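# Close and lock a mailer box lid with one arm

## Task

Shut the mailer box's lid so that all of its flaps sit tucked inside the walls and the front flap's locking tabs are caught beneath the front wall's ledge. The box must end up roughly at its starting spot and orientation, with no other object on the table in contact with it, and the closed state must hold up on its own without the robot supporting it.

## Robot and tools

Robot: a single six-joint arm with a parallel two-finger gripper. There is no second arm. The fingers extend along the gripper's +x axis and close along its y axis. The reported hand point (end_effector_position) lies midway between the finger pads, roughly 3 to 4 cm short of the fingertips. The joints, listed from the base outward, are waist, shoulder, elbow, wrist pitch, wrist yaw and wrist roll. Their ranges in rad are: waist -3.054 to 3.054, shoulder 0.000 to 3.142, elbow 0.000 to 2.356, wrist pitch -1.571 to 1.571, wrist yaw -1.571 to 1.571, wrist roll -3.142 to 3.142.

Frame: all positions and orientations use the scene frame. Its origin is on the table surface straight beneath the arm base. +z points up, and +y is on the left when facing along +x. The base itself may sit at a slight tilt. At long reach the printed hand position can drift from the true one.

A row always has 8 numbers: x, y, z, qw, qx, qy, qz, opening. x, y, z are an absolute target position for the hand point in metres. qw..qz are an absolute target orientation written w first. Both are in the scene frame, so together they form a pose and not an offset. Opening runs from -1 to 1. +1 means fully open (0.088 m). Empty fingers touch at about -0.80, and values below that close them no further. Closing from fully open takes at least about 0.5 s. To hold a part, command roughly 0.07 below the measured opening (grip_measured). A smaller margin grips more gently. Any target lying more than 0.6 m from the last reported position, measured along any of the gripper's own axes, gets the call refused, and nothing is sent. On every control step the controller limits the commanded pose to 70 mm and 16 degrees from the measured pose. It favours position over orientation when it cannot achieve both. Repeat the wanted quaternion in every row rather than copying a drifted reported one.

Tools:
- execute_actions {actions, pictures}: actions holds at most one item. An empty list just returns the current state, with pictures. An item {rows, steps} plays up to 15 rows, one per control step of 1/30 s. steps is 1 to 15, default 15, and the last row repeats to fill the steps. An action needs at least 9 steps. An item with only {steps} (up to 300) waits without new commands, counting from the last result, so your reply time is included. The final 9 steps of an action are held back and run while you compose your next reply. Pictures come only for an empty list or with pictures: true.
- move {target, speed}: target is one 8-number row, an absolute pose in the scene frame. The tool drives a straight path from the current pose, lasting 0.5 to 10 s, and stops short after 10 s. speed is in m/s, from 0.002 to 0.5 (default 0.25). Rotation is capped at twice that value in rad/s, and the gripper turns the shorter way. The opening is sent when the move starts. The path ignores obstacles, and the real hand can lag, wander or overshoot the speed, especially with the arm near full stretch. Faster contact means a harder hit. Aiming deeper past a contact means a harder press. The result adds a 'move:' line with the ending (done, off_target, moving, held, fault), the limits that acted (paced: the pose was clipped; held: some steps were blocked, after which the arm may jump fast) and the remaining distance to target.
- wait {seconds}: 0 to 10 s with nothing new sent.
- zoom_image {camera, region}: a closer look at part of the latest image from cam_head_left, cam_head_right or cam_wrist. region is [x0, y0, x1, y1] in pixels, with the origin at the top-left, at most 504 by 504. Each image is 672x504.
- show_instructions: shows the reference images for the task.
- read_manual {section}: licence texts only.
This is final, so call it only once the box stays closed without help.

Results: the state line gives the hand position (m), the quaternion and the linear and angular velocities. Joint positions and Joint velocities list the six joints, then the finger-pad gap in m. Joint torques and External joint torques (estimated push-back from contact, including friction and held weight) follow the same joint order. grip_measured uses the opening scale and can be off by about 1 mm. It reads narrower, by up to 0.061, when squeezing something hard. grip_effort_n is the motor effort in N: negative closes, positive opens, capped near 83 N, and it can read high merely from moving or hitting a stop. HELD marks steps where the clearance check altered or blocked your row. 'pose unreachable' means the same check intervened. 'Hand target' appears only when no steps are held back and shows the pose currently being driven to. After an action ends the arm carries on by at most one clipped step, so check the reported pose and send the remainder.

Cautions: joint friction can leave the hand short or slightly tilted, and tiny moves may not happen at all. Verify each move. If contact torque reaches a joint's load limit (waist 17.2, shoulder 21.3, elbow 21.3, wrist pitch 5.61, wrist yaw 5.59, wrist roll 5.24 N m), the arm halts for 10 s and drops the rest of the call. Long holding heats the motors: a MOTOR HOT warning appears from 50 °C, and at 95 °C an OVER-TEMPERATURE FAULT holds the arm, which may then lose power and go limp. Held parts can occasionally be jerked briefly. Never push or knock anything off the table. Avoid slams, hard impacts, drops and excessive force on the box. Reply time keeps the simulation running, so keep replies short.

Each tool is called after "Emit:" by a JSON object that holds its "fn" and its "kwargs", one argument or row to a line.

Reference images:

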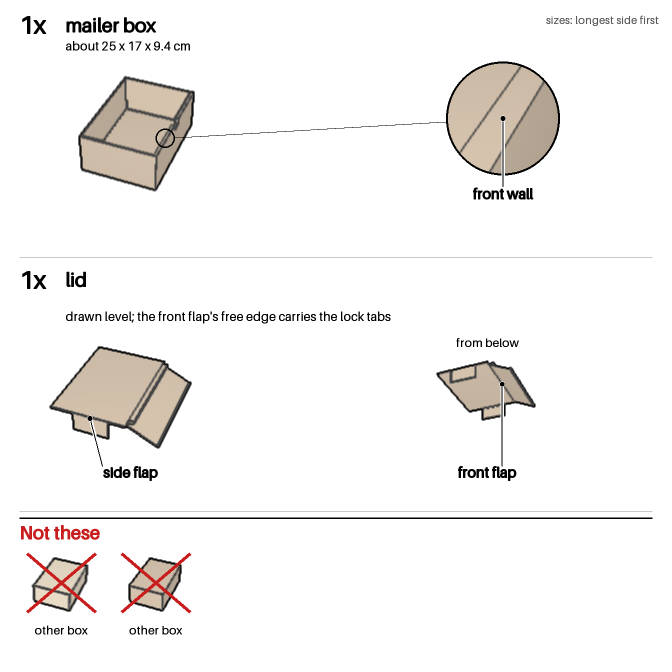

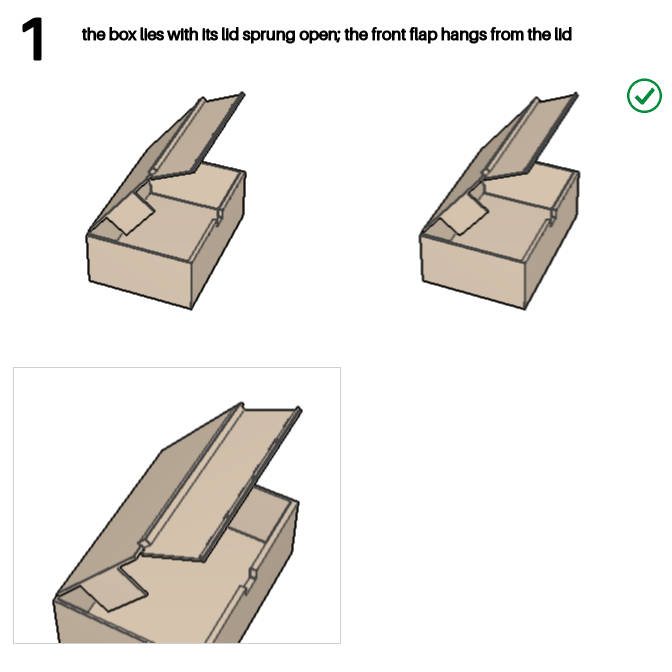

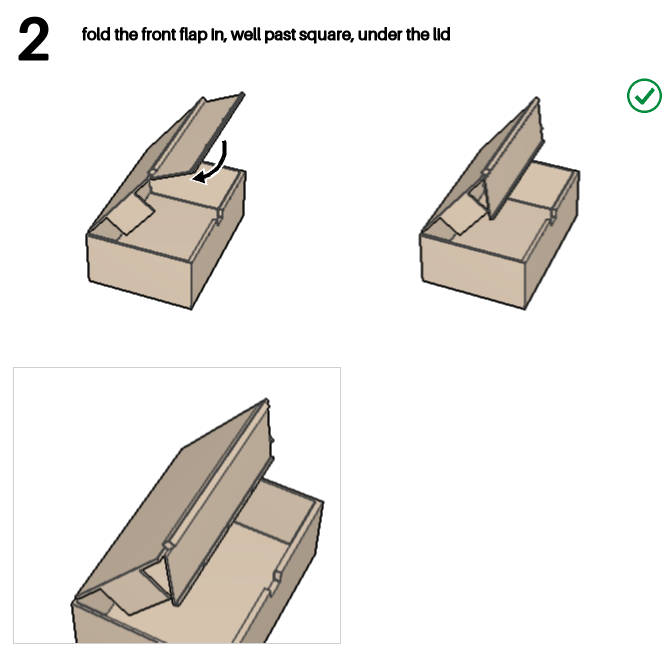

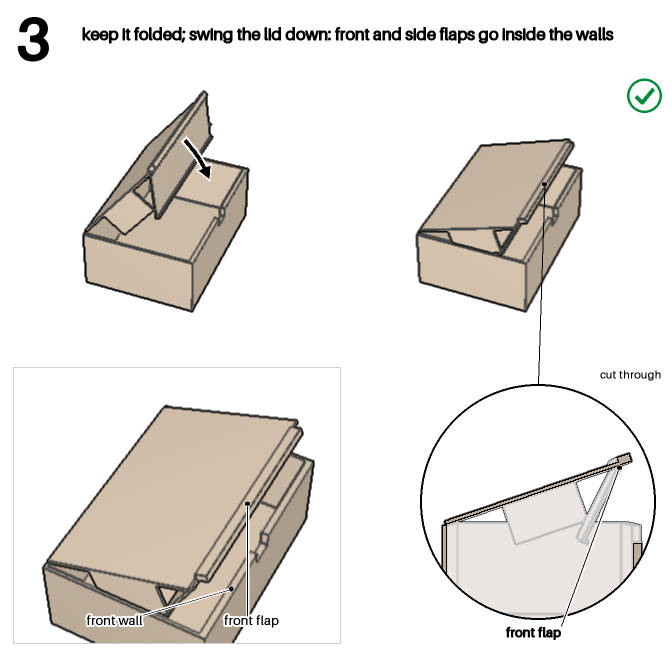

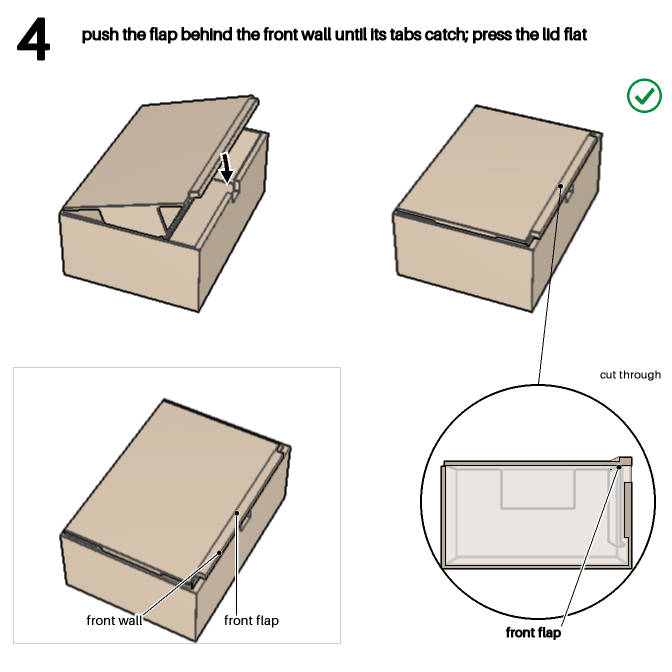

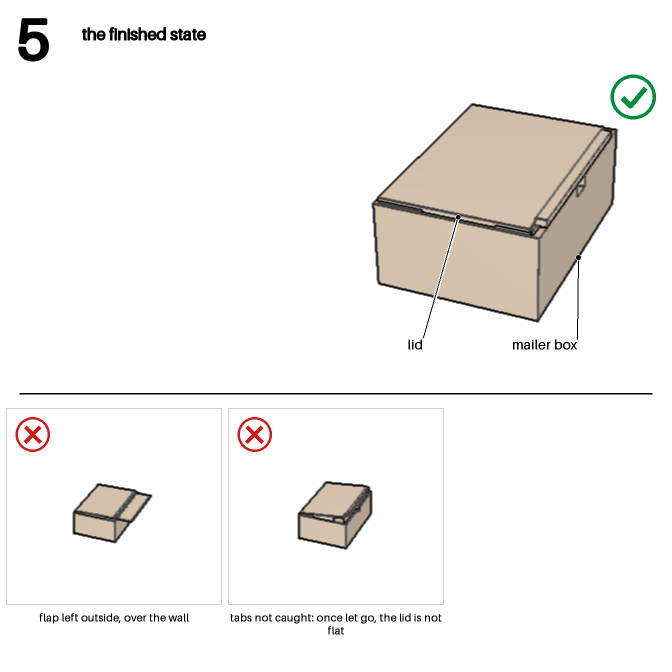

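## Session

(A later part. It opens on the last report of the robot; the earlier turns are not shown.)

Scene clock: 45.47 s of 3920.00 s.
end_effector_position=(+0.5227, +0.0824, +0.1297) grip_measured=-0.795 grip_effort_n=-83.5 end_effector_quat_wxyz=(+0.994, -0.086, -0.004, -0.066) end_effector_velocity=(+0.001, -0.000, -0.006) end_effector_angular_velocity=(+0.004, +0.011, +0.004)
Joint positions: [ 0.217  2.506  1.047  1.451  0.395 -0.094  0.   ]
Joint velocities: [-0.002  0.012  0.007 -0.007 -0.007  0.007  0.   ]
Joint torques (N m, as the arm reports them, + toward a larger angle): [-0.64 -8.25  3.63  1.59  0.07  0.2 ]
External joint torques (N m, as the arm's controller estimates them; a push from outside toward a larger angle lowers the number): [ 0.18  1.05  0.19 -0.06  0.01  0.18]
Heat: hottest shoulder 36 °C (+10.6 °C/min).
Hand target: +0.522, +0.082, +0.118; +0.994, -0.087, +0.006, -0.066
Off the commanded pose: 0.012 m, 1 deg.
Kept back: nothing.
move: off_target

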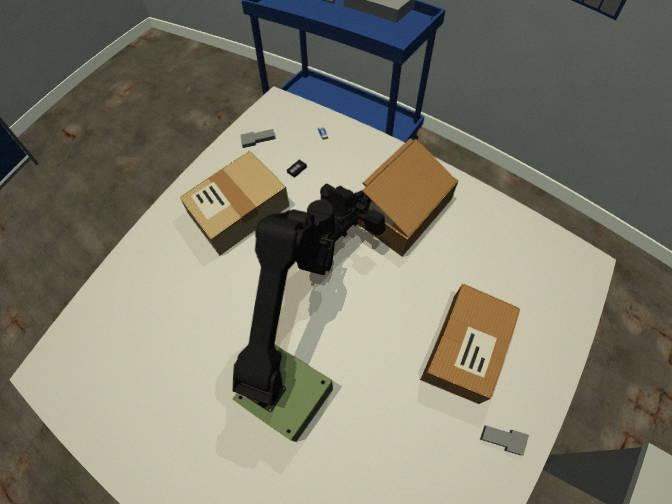

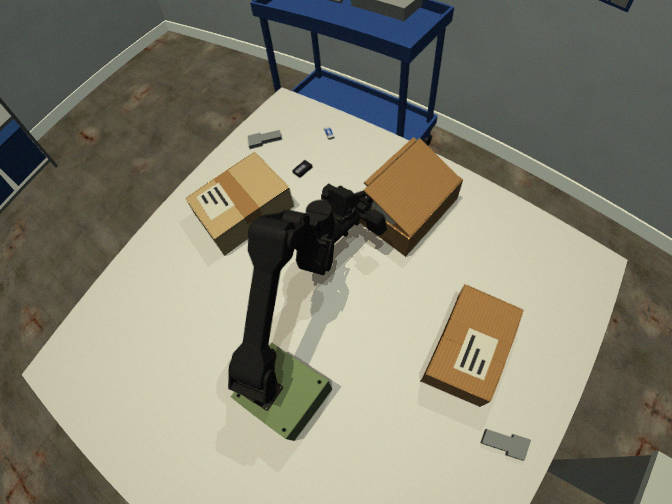

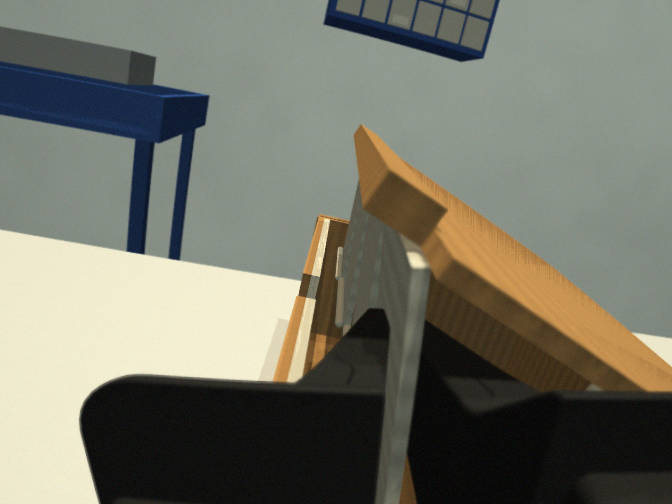

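Emit:
{"fn": "move", "kwargs": {
  "target": [0.522,0.086,0.130,0.994,-0.087,0.006,-0.066,-0.5],
  "speed": 0.02
}}

Emit:
{"fn": "zoom_image", "kwargs": {
  "camera": "cam_wrist",
  "region": [230,100,530,400]
}}

Scene clock: 46.67 s of 3920.00 s.
end_effector_position=(+0.5232, +0.0876, +0.1308) grip_measured=-0.506 grip_effort_n=24.9 end_effector_quat_wxyz=(+0.994, -0.088, +0.001, -0.063) end_effector_velocity=(-0.001, +0.001, -0.003) end_effector_angular_velocity=(-0.013, +0.024, +0.018)
Joint positions: [ 0.226  2.495  1.05   1.427  0.397 -0.093  0.014]
Joint velocities: [-0.002 -0.007 -0.007 -0.022 -0.022 -0.007  0.   ]
Joint torques (N m, as the arm reports them, + toward a larger angle): [ -0.94 -11.84   2.57   1.15   0.28   0.12]
External joint torques (N m, as the arm's controller estimates them; a push from outside toward a larger angle lowers the number): [-0.15 -2.4  -1.   -0.52  0.23  0.1 ]
Heat: hottest shoulder 37 °C (+11.6 °C/min).
Hand target: +0.522, +0.086, +0.130; +0.994, -0.087, +0.006, -0.066
Off the commanded pose: 0.002 m, 1 deg.
Kept back: nothing.
move: done

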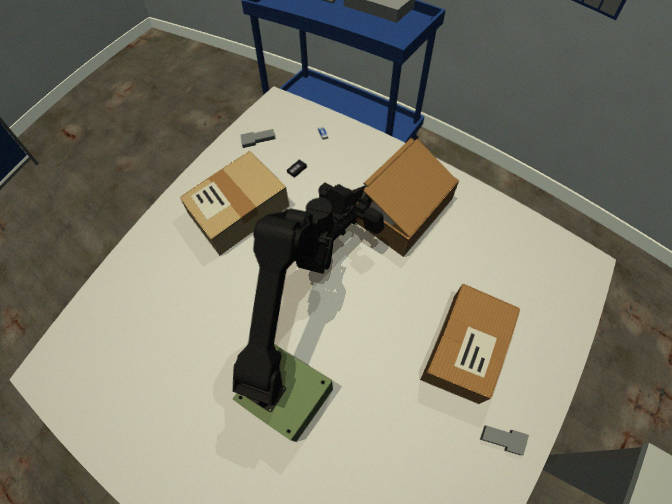

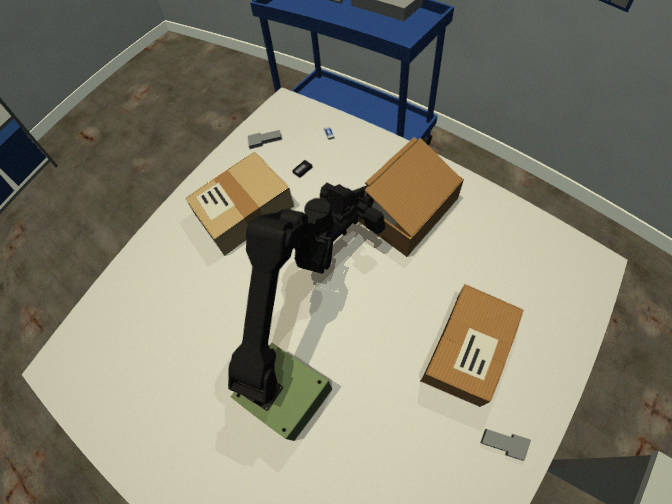

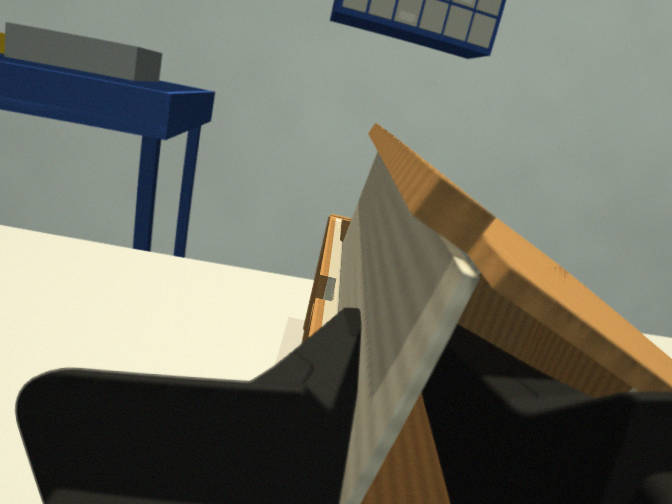

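Region (230, 100, 530, 400) of cam_wrist's 672x504 image, scaled by 1.680, with more detail than that image has.

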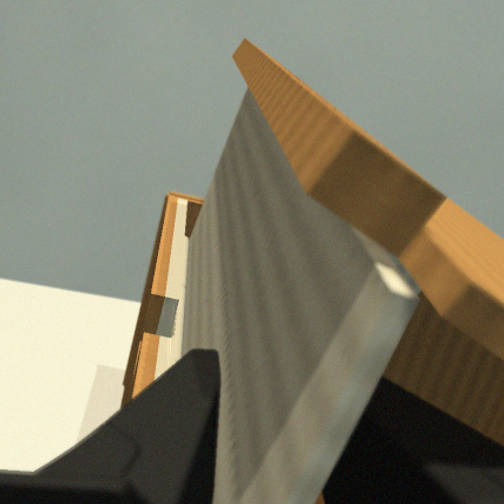

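Emit:
{"fn": "move", "kwargs": {
  "target": [0.47,0.096,0.133,0.994,-0.087,0.006,-0.066,-0.4],
  "speed": 0.04
}}

Scene clock: 48.63 s of 3920.00 s.
end_effector_position=(+0.4708, +0.0945, +0.1268) grip_measured=-0.404 grip_effort_n=21.2 end_effector_quat_wxyz=(+0.993, -0.093, +0.013, -0.066) end_effector_velocity=(-0.003, +0.001, +0.000) end_effector_angular_velocity=(-0.007, +0.005, +0.019)
Joint positions: [ 0.29   2.429  0.833  1.551  0.467 -0.092  0.019]
Joint velocities: [-0.002 -0.007 -0.017  0.007 -0.022 -0.007 -0.   ]
Joint torques (N m, as the arm reports them, + toward a larger angle): [ -0.32 -11.56   1.8    1.98   0.2    0.24]
External joint torques (N m, as the arm's controller estimates them; a push from outside toward a larger angle lowers the number): [ 0.37 -3.1  -1.03  0.3   0.15  0.22]
Heat: hottest shoulder 37 °C (+11.1 °C/min).
Hand target: +0.470, +0.096, +0.133; +0.994, -0.087, +0.006, -0.066
Off the commanded pose: 0.006 m, 1 deg.
Kept back: nothing.
move: done

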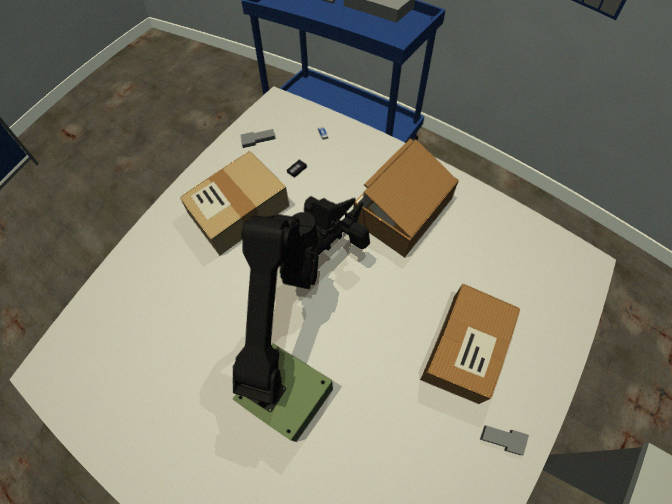

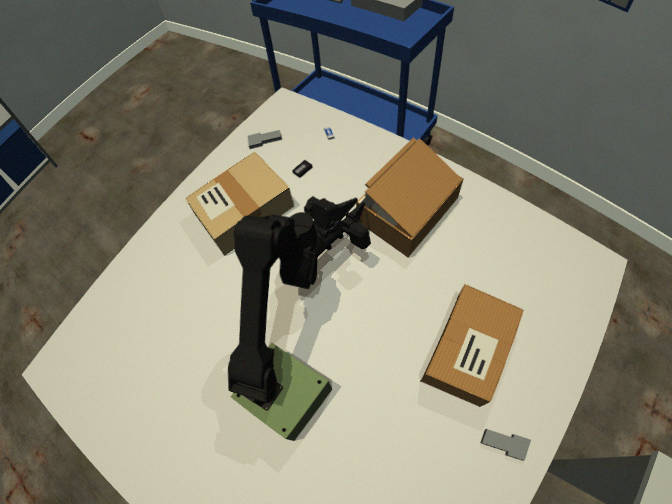

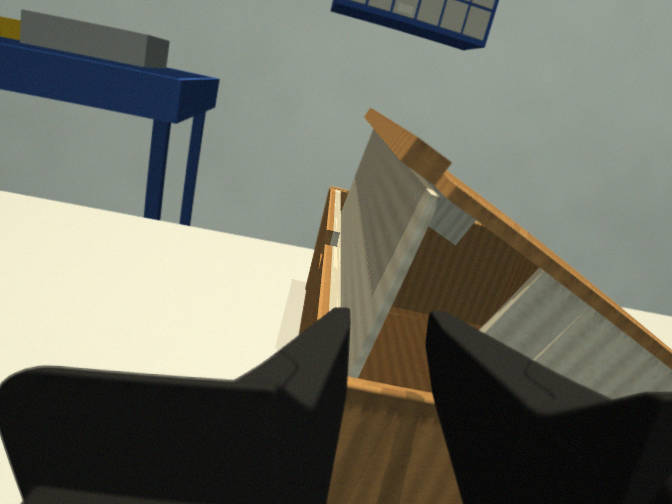

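Emit:
{"fn": "move", "kwargs": {
  "target": [0.45,0.09,0.24,0.966,0.017,0.258,-0.064,-1]
}}

Emit:
{"fn": "move", "kwargs": {
  "target": [0.584,0.052,0.22,0.864,0.033,0.499,-0.057,-1]
}}

Emit:
{"fn": "move", "kwargs": {
  "target": [0.584,0.052,0.155,0.864,0.033,0.499,-0.057,-1],
  "speed": 0.04
}}

Scene clock: 50.83 s of 3920.00 s.
end_effector_position=(+0.4494, +0.0902, +0.2306) grip_measured=-0.815 grip_effort_n=-83.5 end_effector_quat_wxyz=(+0.962, +0.012, +0.265, -0.066) end_effector_velocity=(-0.000, +0.000, +0.003) end_effector_angular_velocity=(+0.007, +0.012, -0.001)
Joint positions: [0.232 1.726 0.981 0.149 0.312 0.279 0.   ]
Joint velocities: [-0.002 -0.007  0.017 -0.037 -0.007  0.007  0.   ]
Joint torques (N m, as the arm reports them, + toward a larger angle): [ -0.91 -10.08   7.23   1.38   0.07   0.26]
External joint torques (N m, as the arm's controller estimates them; a push from outside toward a larger angle lowers the number): [-0.29 -2.67  1.02 -0.2  -0.11  0.25]
Heat: hottest shoulder 38 °C (+11.8 °C/min).
Hand target: +0.451, +0.090, +0.239; +0.964, +0.019, +0.258, -0.066
Off the commanded pose: 0.009 m, 1 deg.
Kept back: nothing.
move: off_target

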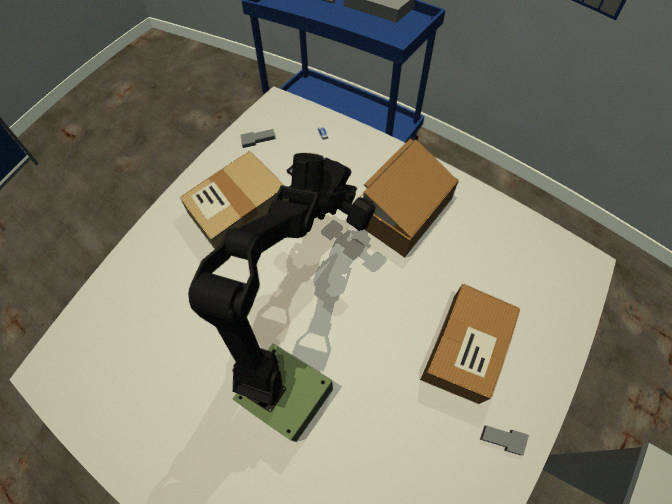

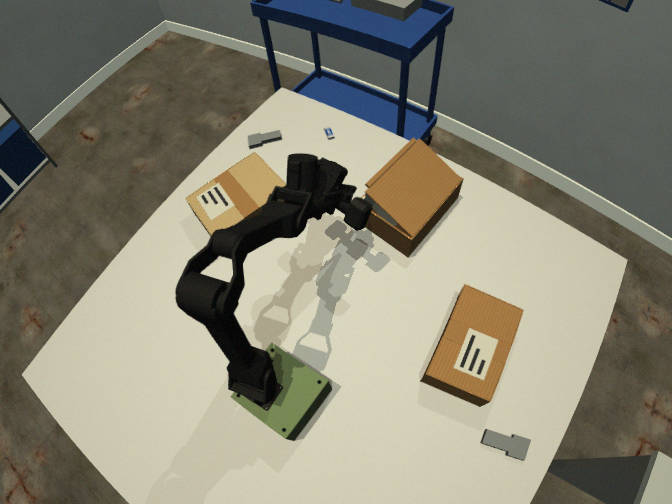

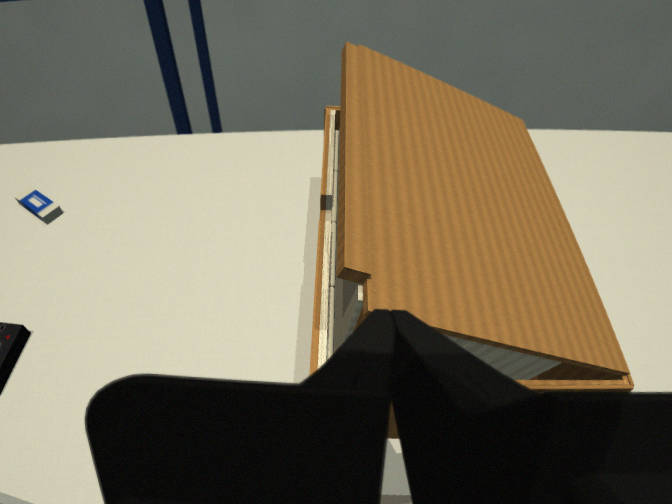

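Scene clock: 52.50 s of 3920.00 s.
end_effector_position=(+0.5829, +0.0535, +0.2245) grip_measured=-0.815 grip_effort_n=-83.5 end_effector_quat_wxyz=(+0.873, +0.037, +0.483, -0.058) end_effector_velocity=(-0.004, -0.002, -0.006) end_effector_angular_velocity=(+0.018, +0.052, -0.006)
Joint positions: [ 0.041  2.456  2.334 -0.912  0.044  0.236  0.   ]
Joint velocities: [-0.007  0.037  0.066 -0.081 -0.022  0.007  0.   ]
Joint torques (N m, as the arm reports them, + toward a larger angle): [ -1.25 -11.95   7.18   0.95  -0.02  -0.16]
External joint torques (N m, as the arm's controller estimates them; a push from outside toward a larger angle lowers the number): [-0.17 -0.07  0.87 -0.2  -0.1  -0.17]
Heat: hottest shoulder 38 °C (+11.4 °C/min).
Hand target: +0.584, +0.052, +0.219; +0.871, +0.035, +0.487, -0.057
Off the commanded pose: 0.005 m, 2 deg.
joint sent to its limit — the command would take joint 3 (elbow) past its upper limit, so that joint was sent only as far as its limit.
Kept back: nothing.
move: done

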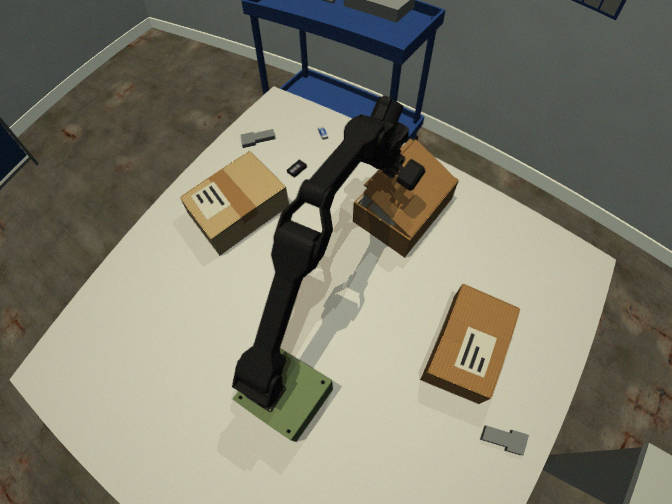

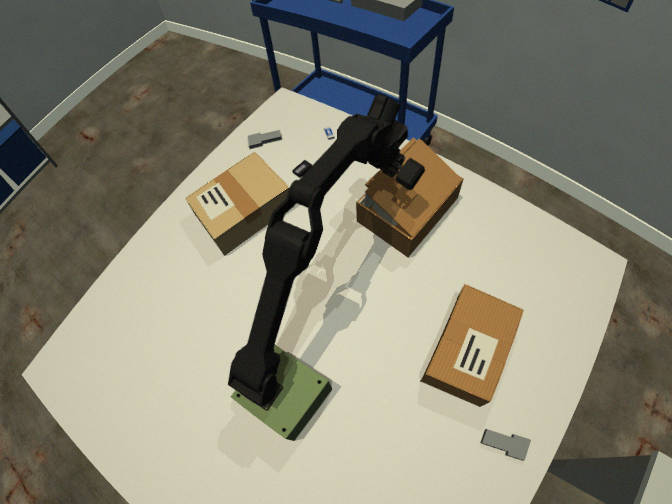

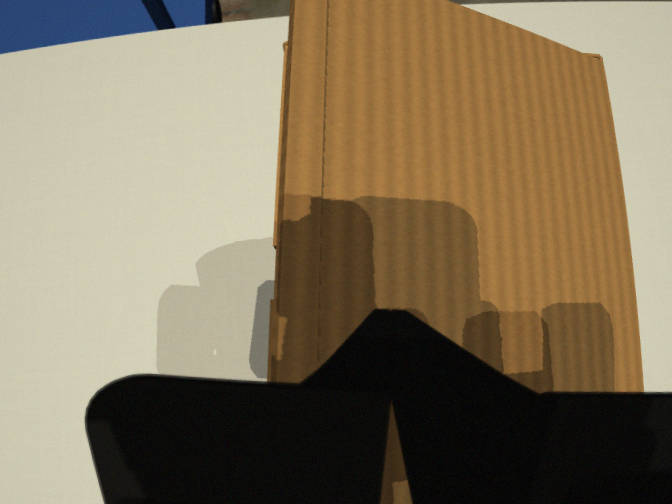

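Scene clock: 54.60 s of 3920.00 s.
end_effector_position=(+0.5850, +0.0517, +0.1663) grip_measured=-0.815 grip_effort_n=-83.5 end_effector_quat_wxyz=(+0.869, +0.035, +0.491, -0.057) end_effector_velocity=(-0.002, -0.001, -0.000) end_effector_angular_velocity=(+0.002, +0.008, +0.007)
Joint positions: [ 0.046  2.48   2.155 -0.727  0.044  0.236  0.   ]
Joint velocities: [-0.002 -0.002 -0.002 -0.007 -0.007 -0.007  0.   ]
Joint torques (N m, as the arm reports them, + toward a larger angle): [ -0.83 -12.23   5.27   1.37   0.05  -0.03]
External joint torques (N m, as the arm's controller estimates them; a push from outside toward a larger angle lowers the number): [ 0.19 -0.16 -1.06  0.25 -0.03 -0.03]
Heat: hottest shoulder 39 °C (+12.1 °C/min).
Hand target: +0.583, +0.052, +0.155; +0.864, +0.033, +0.499, -0.057
Off the commanded pose: 0.011 m, 1 deg.
Kept back: nothing.
move: off_target

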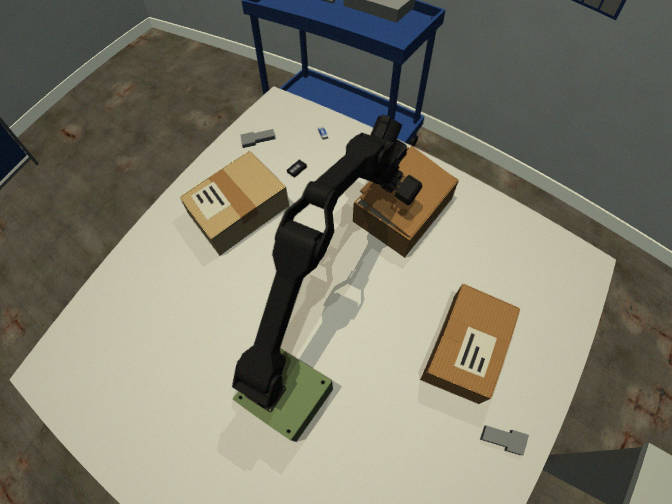

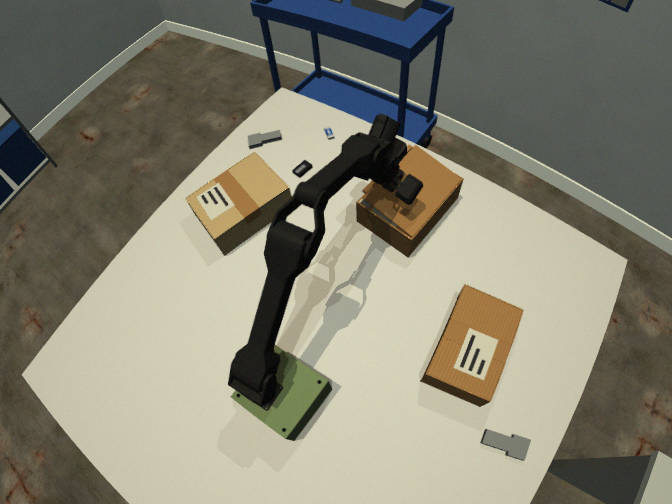

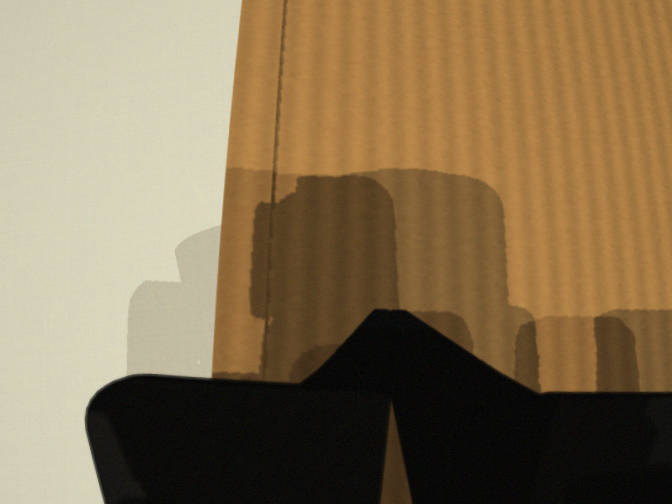

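Lid is descending. Shift nearer the strip and press on.

Emit:
{"fn": "move", "kwargs": {
  "target": [0.584,0.064,0.135,0.864,0.033,0.499,-0.057,-1],
  "speed": 0.03
}}

Emit:
{"fn": "move", "kwargs": {
  "target": [0.584,0.064,0.118,0.864,0.033,0.499,-0.057,-1],
  "speed": 0.02
}}

Emit:
{"fn": "zoom_image", "kwargs": {
  "camera": "cam_head_left",
  "region": [330,130,470,270]
}}

Scene clock: 56.33 s of 3920.00 s.
end_effector_position=(+0.5858, +0.0634, +0.1468) grip_measured=-0.815 grip_effort_n=-83.5 end_effector_quat_wxyz=(+0.869, +0.032, +0.491, -0.055) end_effector_velocity=(+0.005, -0.002, +0.005) end_effector_angular_velocity=(+0.006, -0.026, +0.005)
Joint positions: [ 0.071  2.501  2.119 -0.67   0.054  0.251  0.   ]
Joint velocities: [-0.007 -0.002  0.002  0.022 -0.007 -0.007  0.   ]
Joint torques (N m, as the arm reports them, + toward a larger angle): [ -0.62 -12.27   5.18   1.38   0.11   0.24]
External joint torques (N m, as the arm's controller estimates them; a push from outside toward a larger angle lowers the number): [ 0.69  0.1  -1.31  0.18  0.    0.23]
Heat: hottest shoulder 40 °C (+12.8 °C/min).
Hand target: +0.584, +0.064, +0.135; +0.864, +0.033, +0.499, -0.057
Off the commanded pose: 0.012 m, 1 deg.
Kept back: nothing.
move: off_target

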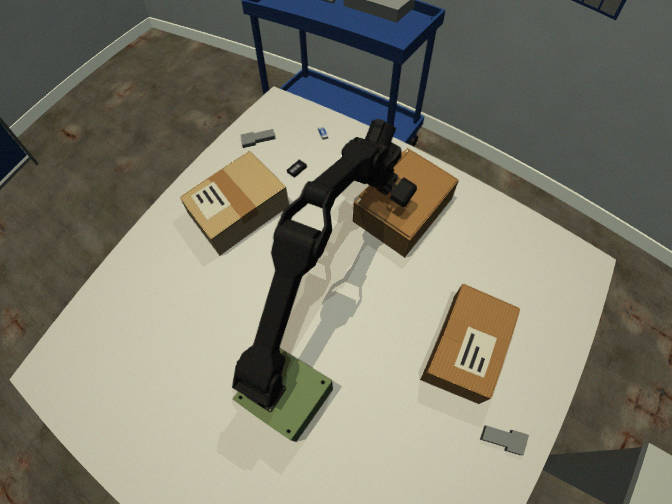

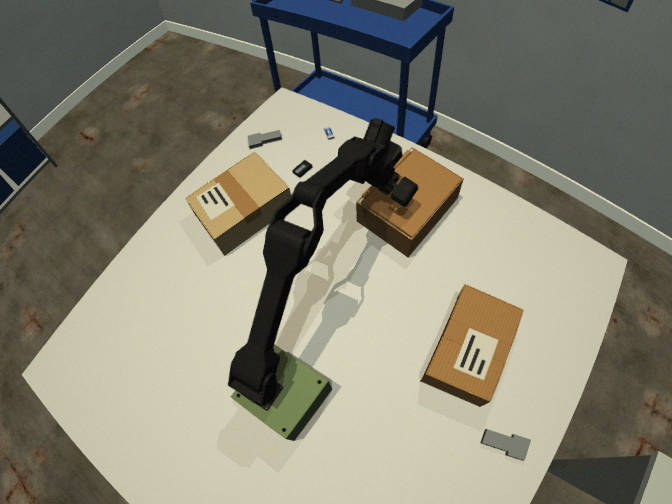

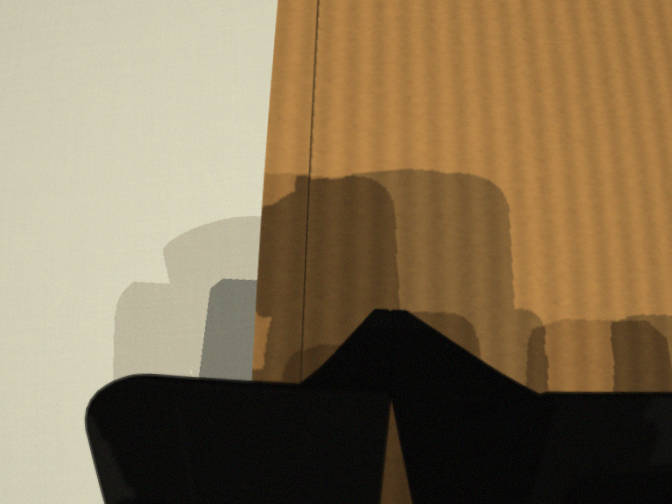

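Scene clock: 58.00 s of 3920.00 s.
end_effector_position=(+0.5897, +0.0638, +0.1422) grip_measured=-0.815 grip_effort_n=-83.5 end_effector_quat_wxyz=(+0.875, +0.034, +0.479, -0.054) end_effector_velocity=(-0.003, -0.001, -0.005) end_effector_angular_velocity=(+0.000, +0.018, +0.006)
Joint positions: [ 0.072  2.501  2.089 -0.613  0.057  0.253  0.   ]
Joint velocities: [-0.002  0.002 -0.007 -0.007 -0.007 -0.007  0.   ]
Joint torques (N m, as the arm reports them, + toward a larger angle): [ -0.47 -10.51   3.89   1.2    0.05   0.21]
External joint torques (N m, as the arm's controller estimates them; a push from outside toward a larger angle lowers the number): [ 0.65  1.5  -2.34  0.06 -0.04  0.21]
Heat: hottest shoulder 40 °C (+12.4 °C/min).
Hand target: +0.583, +0.064, +0.118; +0.864, +0.033, +0.499, -0.057
Off the commanded pose: 0.025 m, 3 deg.
Kept back: nothing.
move: off_target

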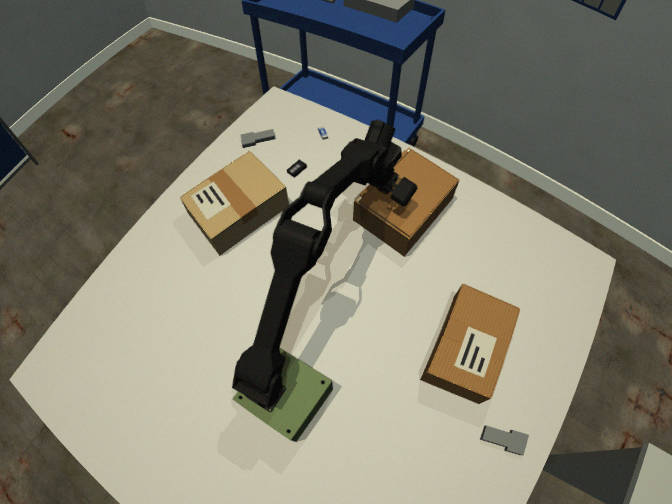

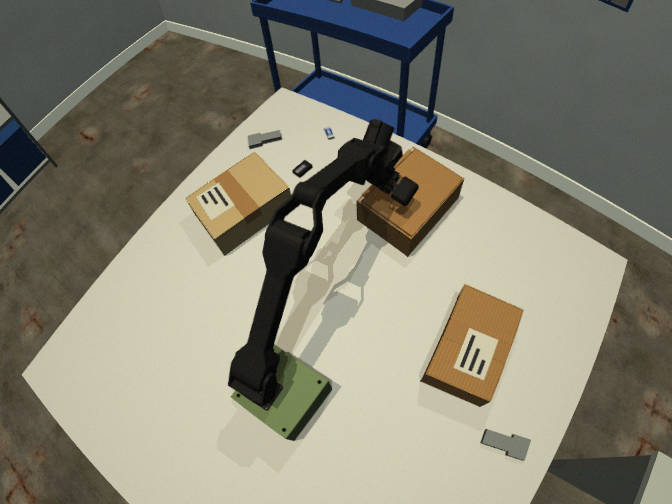

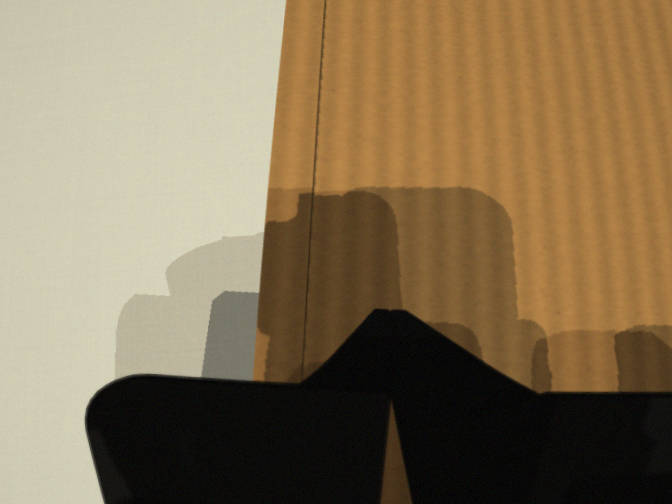

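Region (330, 130, 470, 270) of cam_head_left's 672x504 image, scaled by 3.600, with more detail than that image has.

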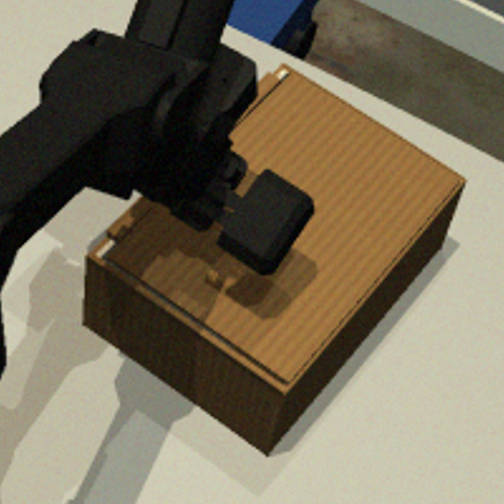

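Emit:
{"fn": "move", "kwargs": {
  "target": [0.584,0.066,0.105,0.864,0.033,0.499,-0.057,-1],
  "speed": 0.02
}}

Emit:
{"fn": "move", "kwargs": {
  "target": [0.56,0.066,0.21,0.864,0.033,0.499,-0.057,-1],
  "speed": 0.1
}}

Emit:
{"fn": "move", "kwargs": {
  "target": [0.38,0.19,0.19,0.95,0.05,0.1,-0.29,-1]
}}

Scene clock: 60.60 s of 3920.00 s.
end_effector_position=(+0.5928, +0.0642, +0.1399) grip_measured=-0.815 grip_effort_n=-83.5 end_effector_quat_wxyz=(+0.881, +0.035, +0.469, -0.055) end_effector_velocity=(-0.004, -0.001, +0.001) end_effector_angular_velocity=(-0.008, +0.019, +0.018)
Joint positions: [ 0.074  2.501  2.068 -0.57   0.064  0.258  0.   ]
Joint velocities: [-0.002 -0.007 -0.002 -0.022 -0.007 -0.022  0.   ]
Joint torques (N m, as the arm reports them, + toward a larger angle): [-0.28 -8.9   3.28  1.14 -0.02  0.2 ]
External joint torques (N m, as the arm's controller estimates them; a push from outside toward a larger angle lowers the number): [ 0.74  3.34 -3.08 -0.06 -0.11  0.2 ]
Heat: hottest shoulder 41 °C (+13.1 °C/min).
Hand target: +0.583, +0.066, +0.106; +0.864, +0.033, +0.499, -0.058
Off the commanded pose: 0.036 m, 4 deg.
Kept back: nothing.
move: off_target

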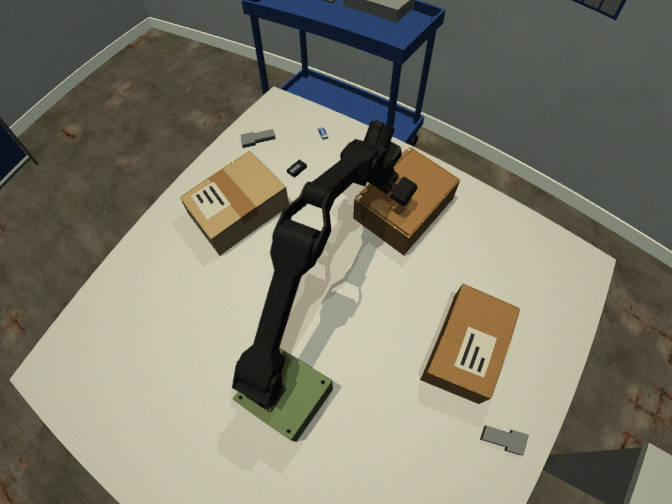

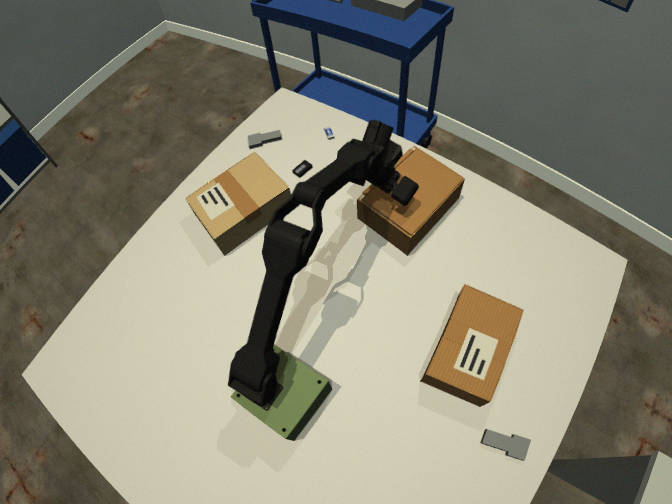

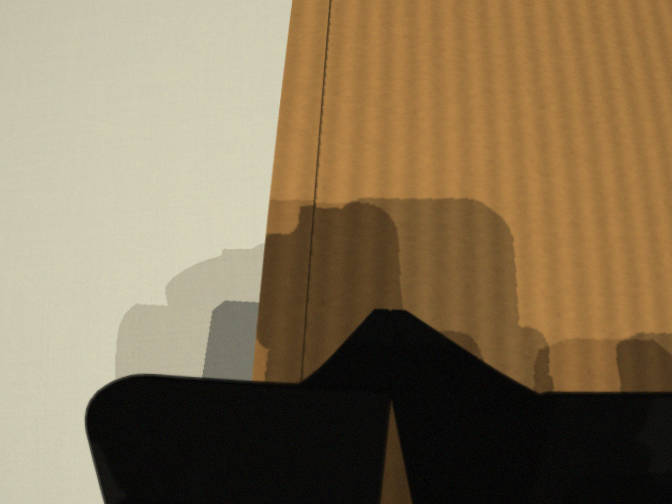

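Scene clock: 61.87 s of 3920.00 s.
end_effector_position=(+0.5591, +0.0658, +0.1975) grip_measured=-0.815 grip_effort_n=-83.5 end_effector_quat_wxyz=(+0.858, +0.031, +0.508, -0.060) end_effector_velocity=(-0.004, -0.001, -0.000) end_effector_angular_velocity=(+0.001, +0.018, +0.006)
Joint positions: [ 0.074  2.382  2.126 -0.838  0.057  0.258  0.   ]
Joint velocities: [-0.002 -0.002  0.002 -0.022 -0.007 -0.007  0.   ]
Joint torques (N m, as the arm reports them, + toward a larger angle): [ -1.16 -15.62   7.57   0.86  -0.05  -0.09]
External joint torques (N m, as the arm's controller estimates them; a push from outside toward a larger angle lowers the number): [-0.16 -3.95  1.22 -0.23 -0.15 -0.1 ]
Heat: hottest shoulder 41 °C (+13.0 °C/min).
Hand target: +0.560, +0.066, +0.210; +0.864, +0.033, +0.499, -0.057
Off the commanded pose: 0.013 m, 1 deg.
Kept back: nothing.
move: off_target

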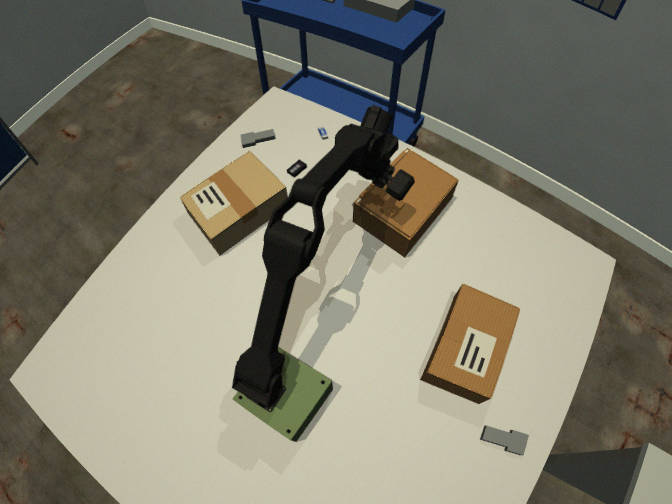

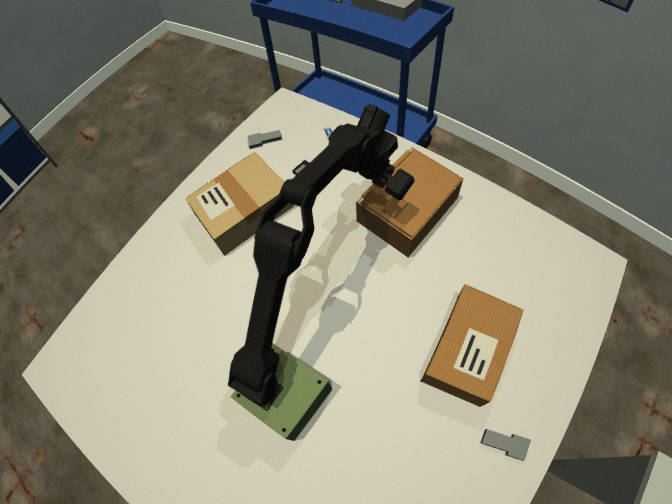

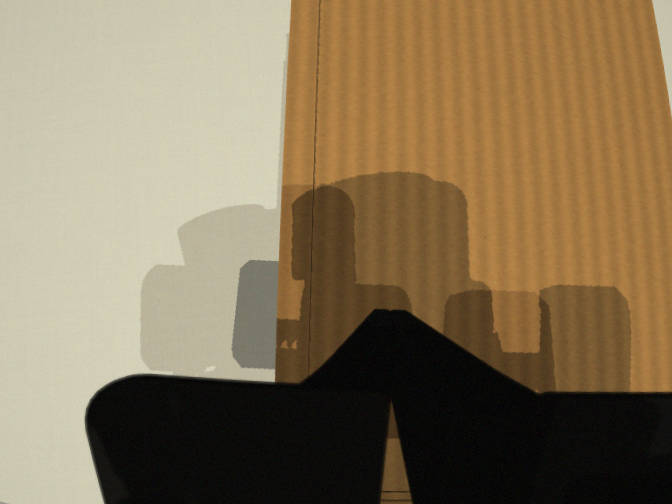

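Scene clock: 64.43 s of 3920.00 s.
end_effector_position=(+0.3787, +0.1873, +0.1917) grip_measured=-0.815 grip_effort_n=-83.5 end_effector_quat_wxyz=(+0.951, +0.050, +0.101, -0.287) end_effector_velocity=(-0.002, -0.001, -0.005) end_effector_angular_velocity=(+0.010, +0.013, -0.008)
Joint positions: [ 0.739  1.982  1.076 -0.016  1.217  0.987  0.   ]
Joint velocities: [ 0.002  0.007  0.007 -0.051 -0.007  0.051  0.   ]
Joint torques (N m, as the arm reports them, + toward a larger angle): [-0.41 -8.31  5.87  0.78  0.73  0.26]
External joint torques (N m, as the arm's controller estimates them; a push from outside toward a larger angle lowers the number): [ 0.2  -0.21  0.94 -0.16  0.18  0.25]
Heat: hottest shoulder 42 °C (+14.1 °C/min).
Hand target: +0.379, +0.189, +0.190; +0.951, +0.050, +0.101, -0.288
Off the commanded pose: 0.003 m, 0 deg.
Kept back: nothing.
move: done

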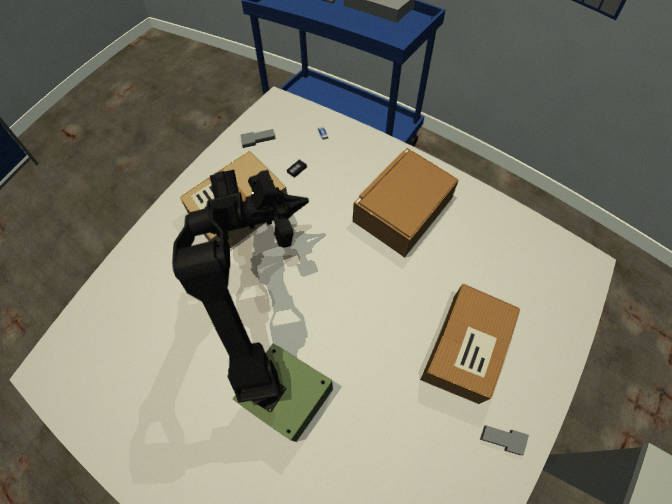

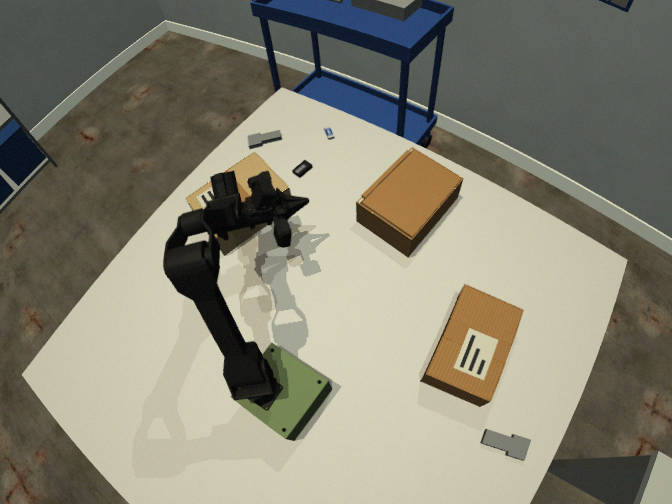

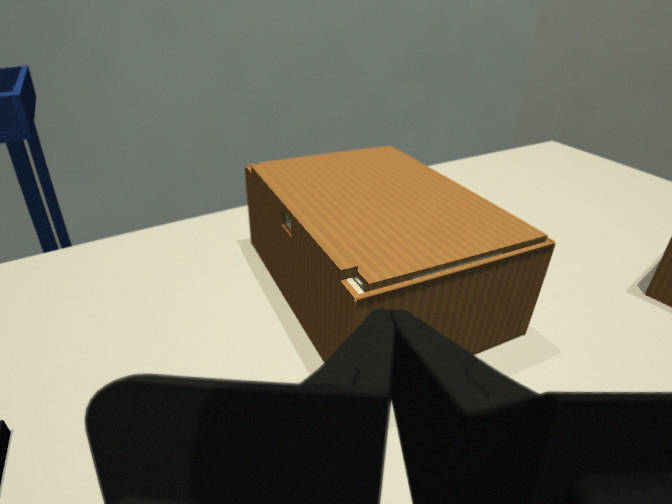

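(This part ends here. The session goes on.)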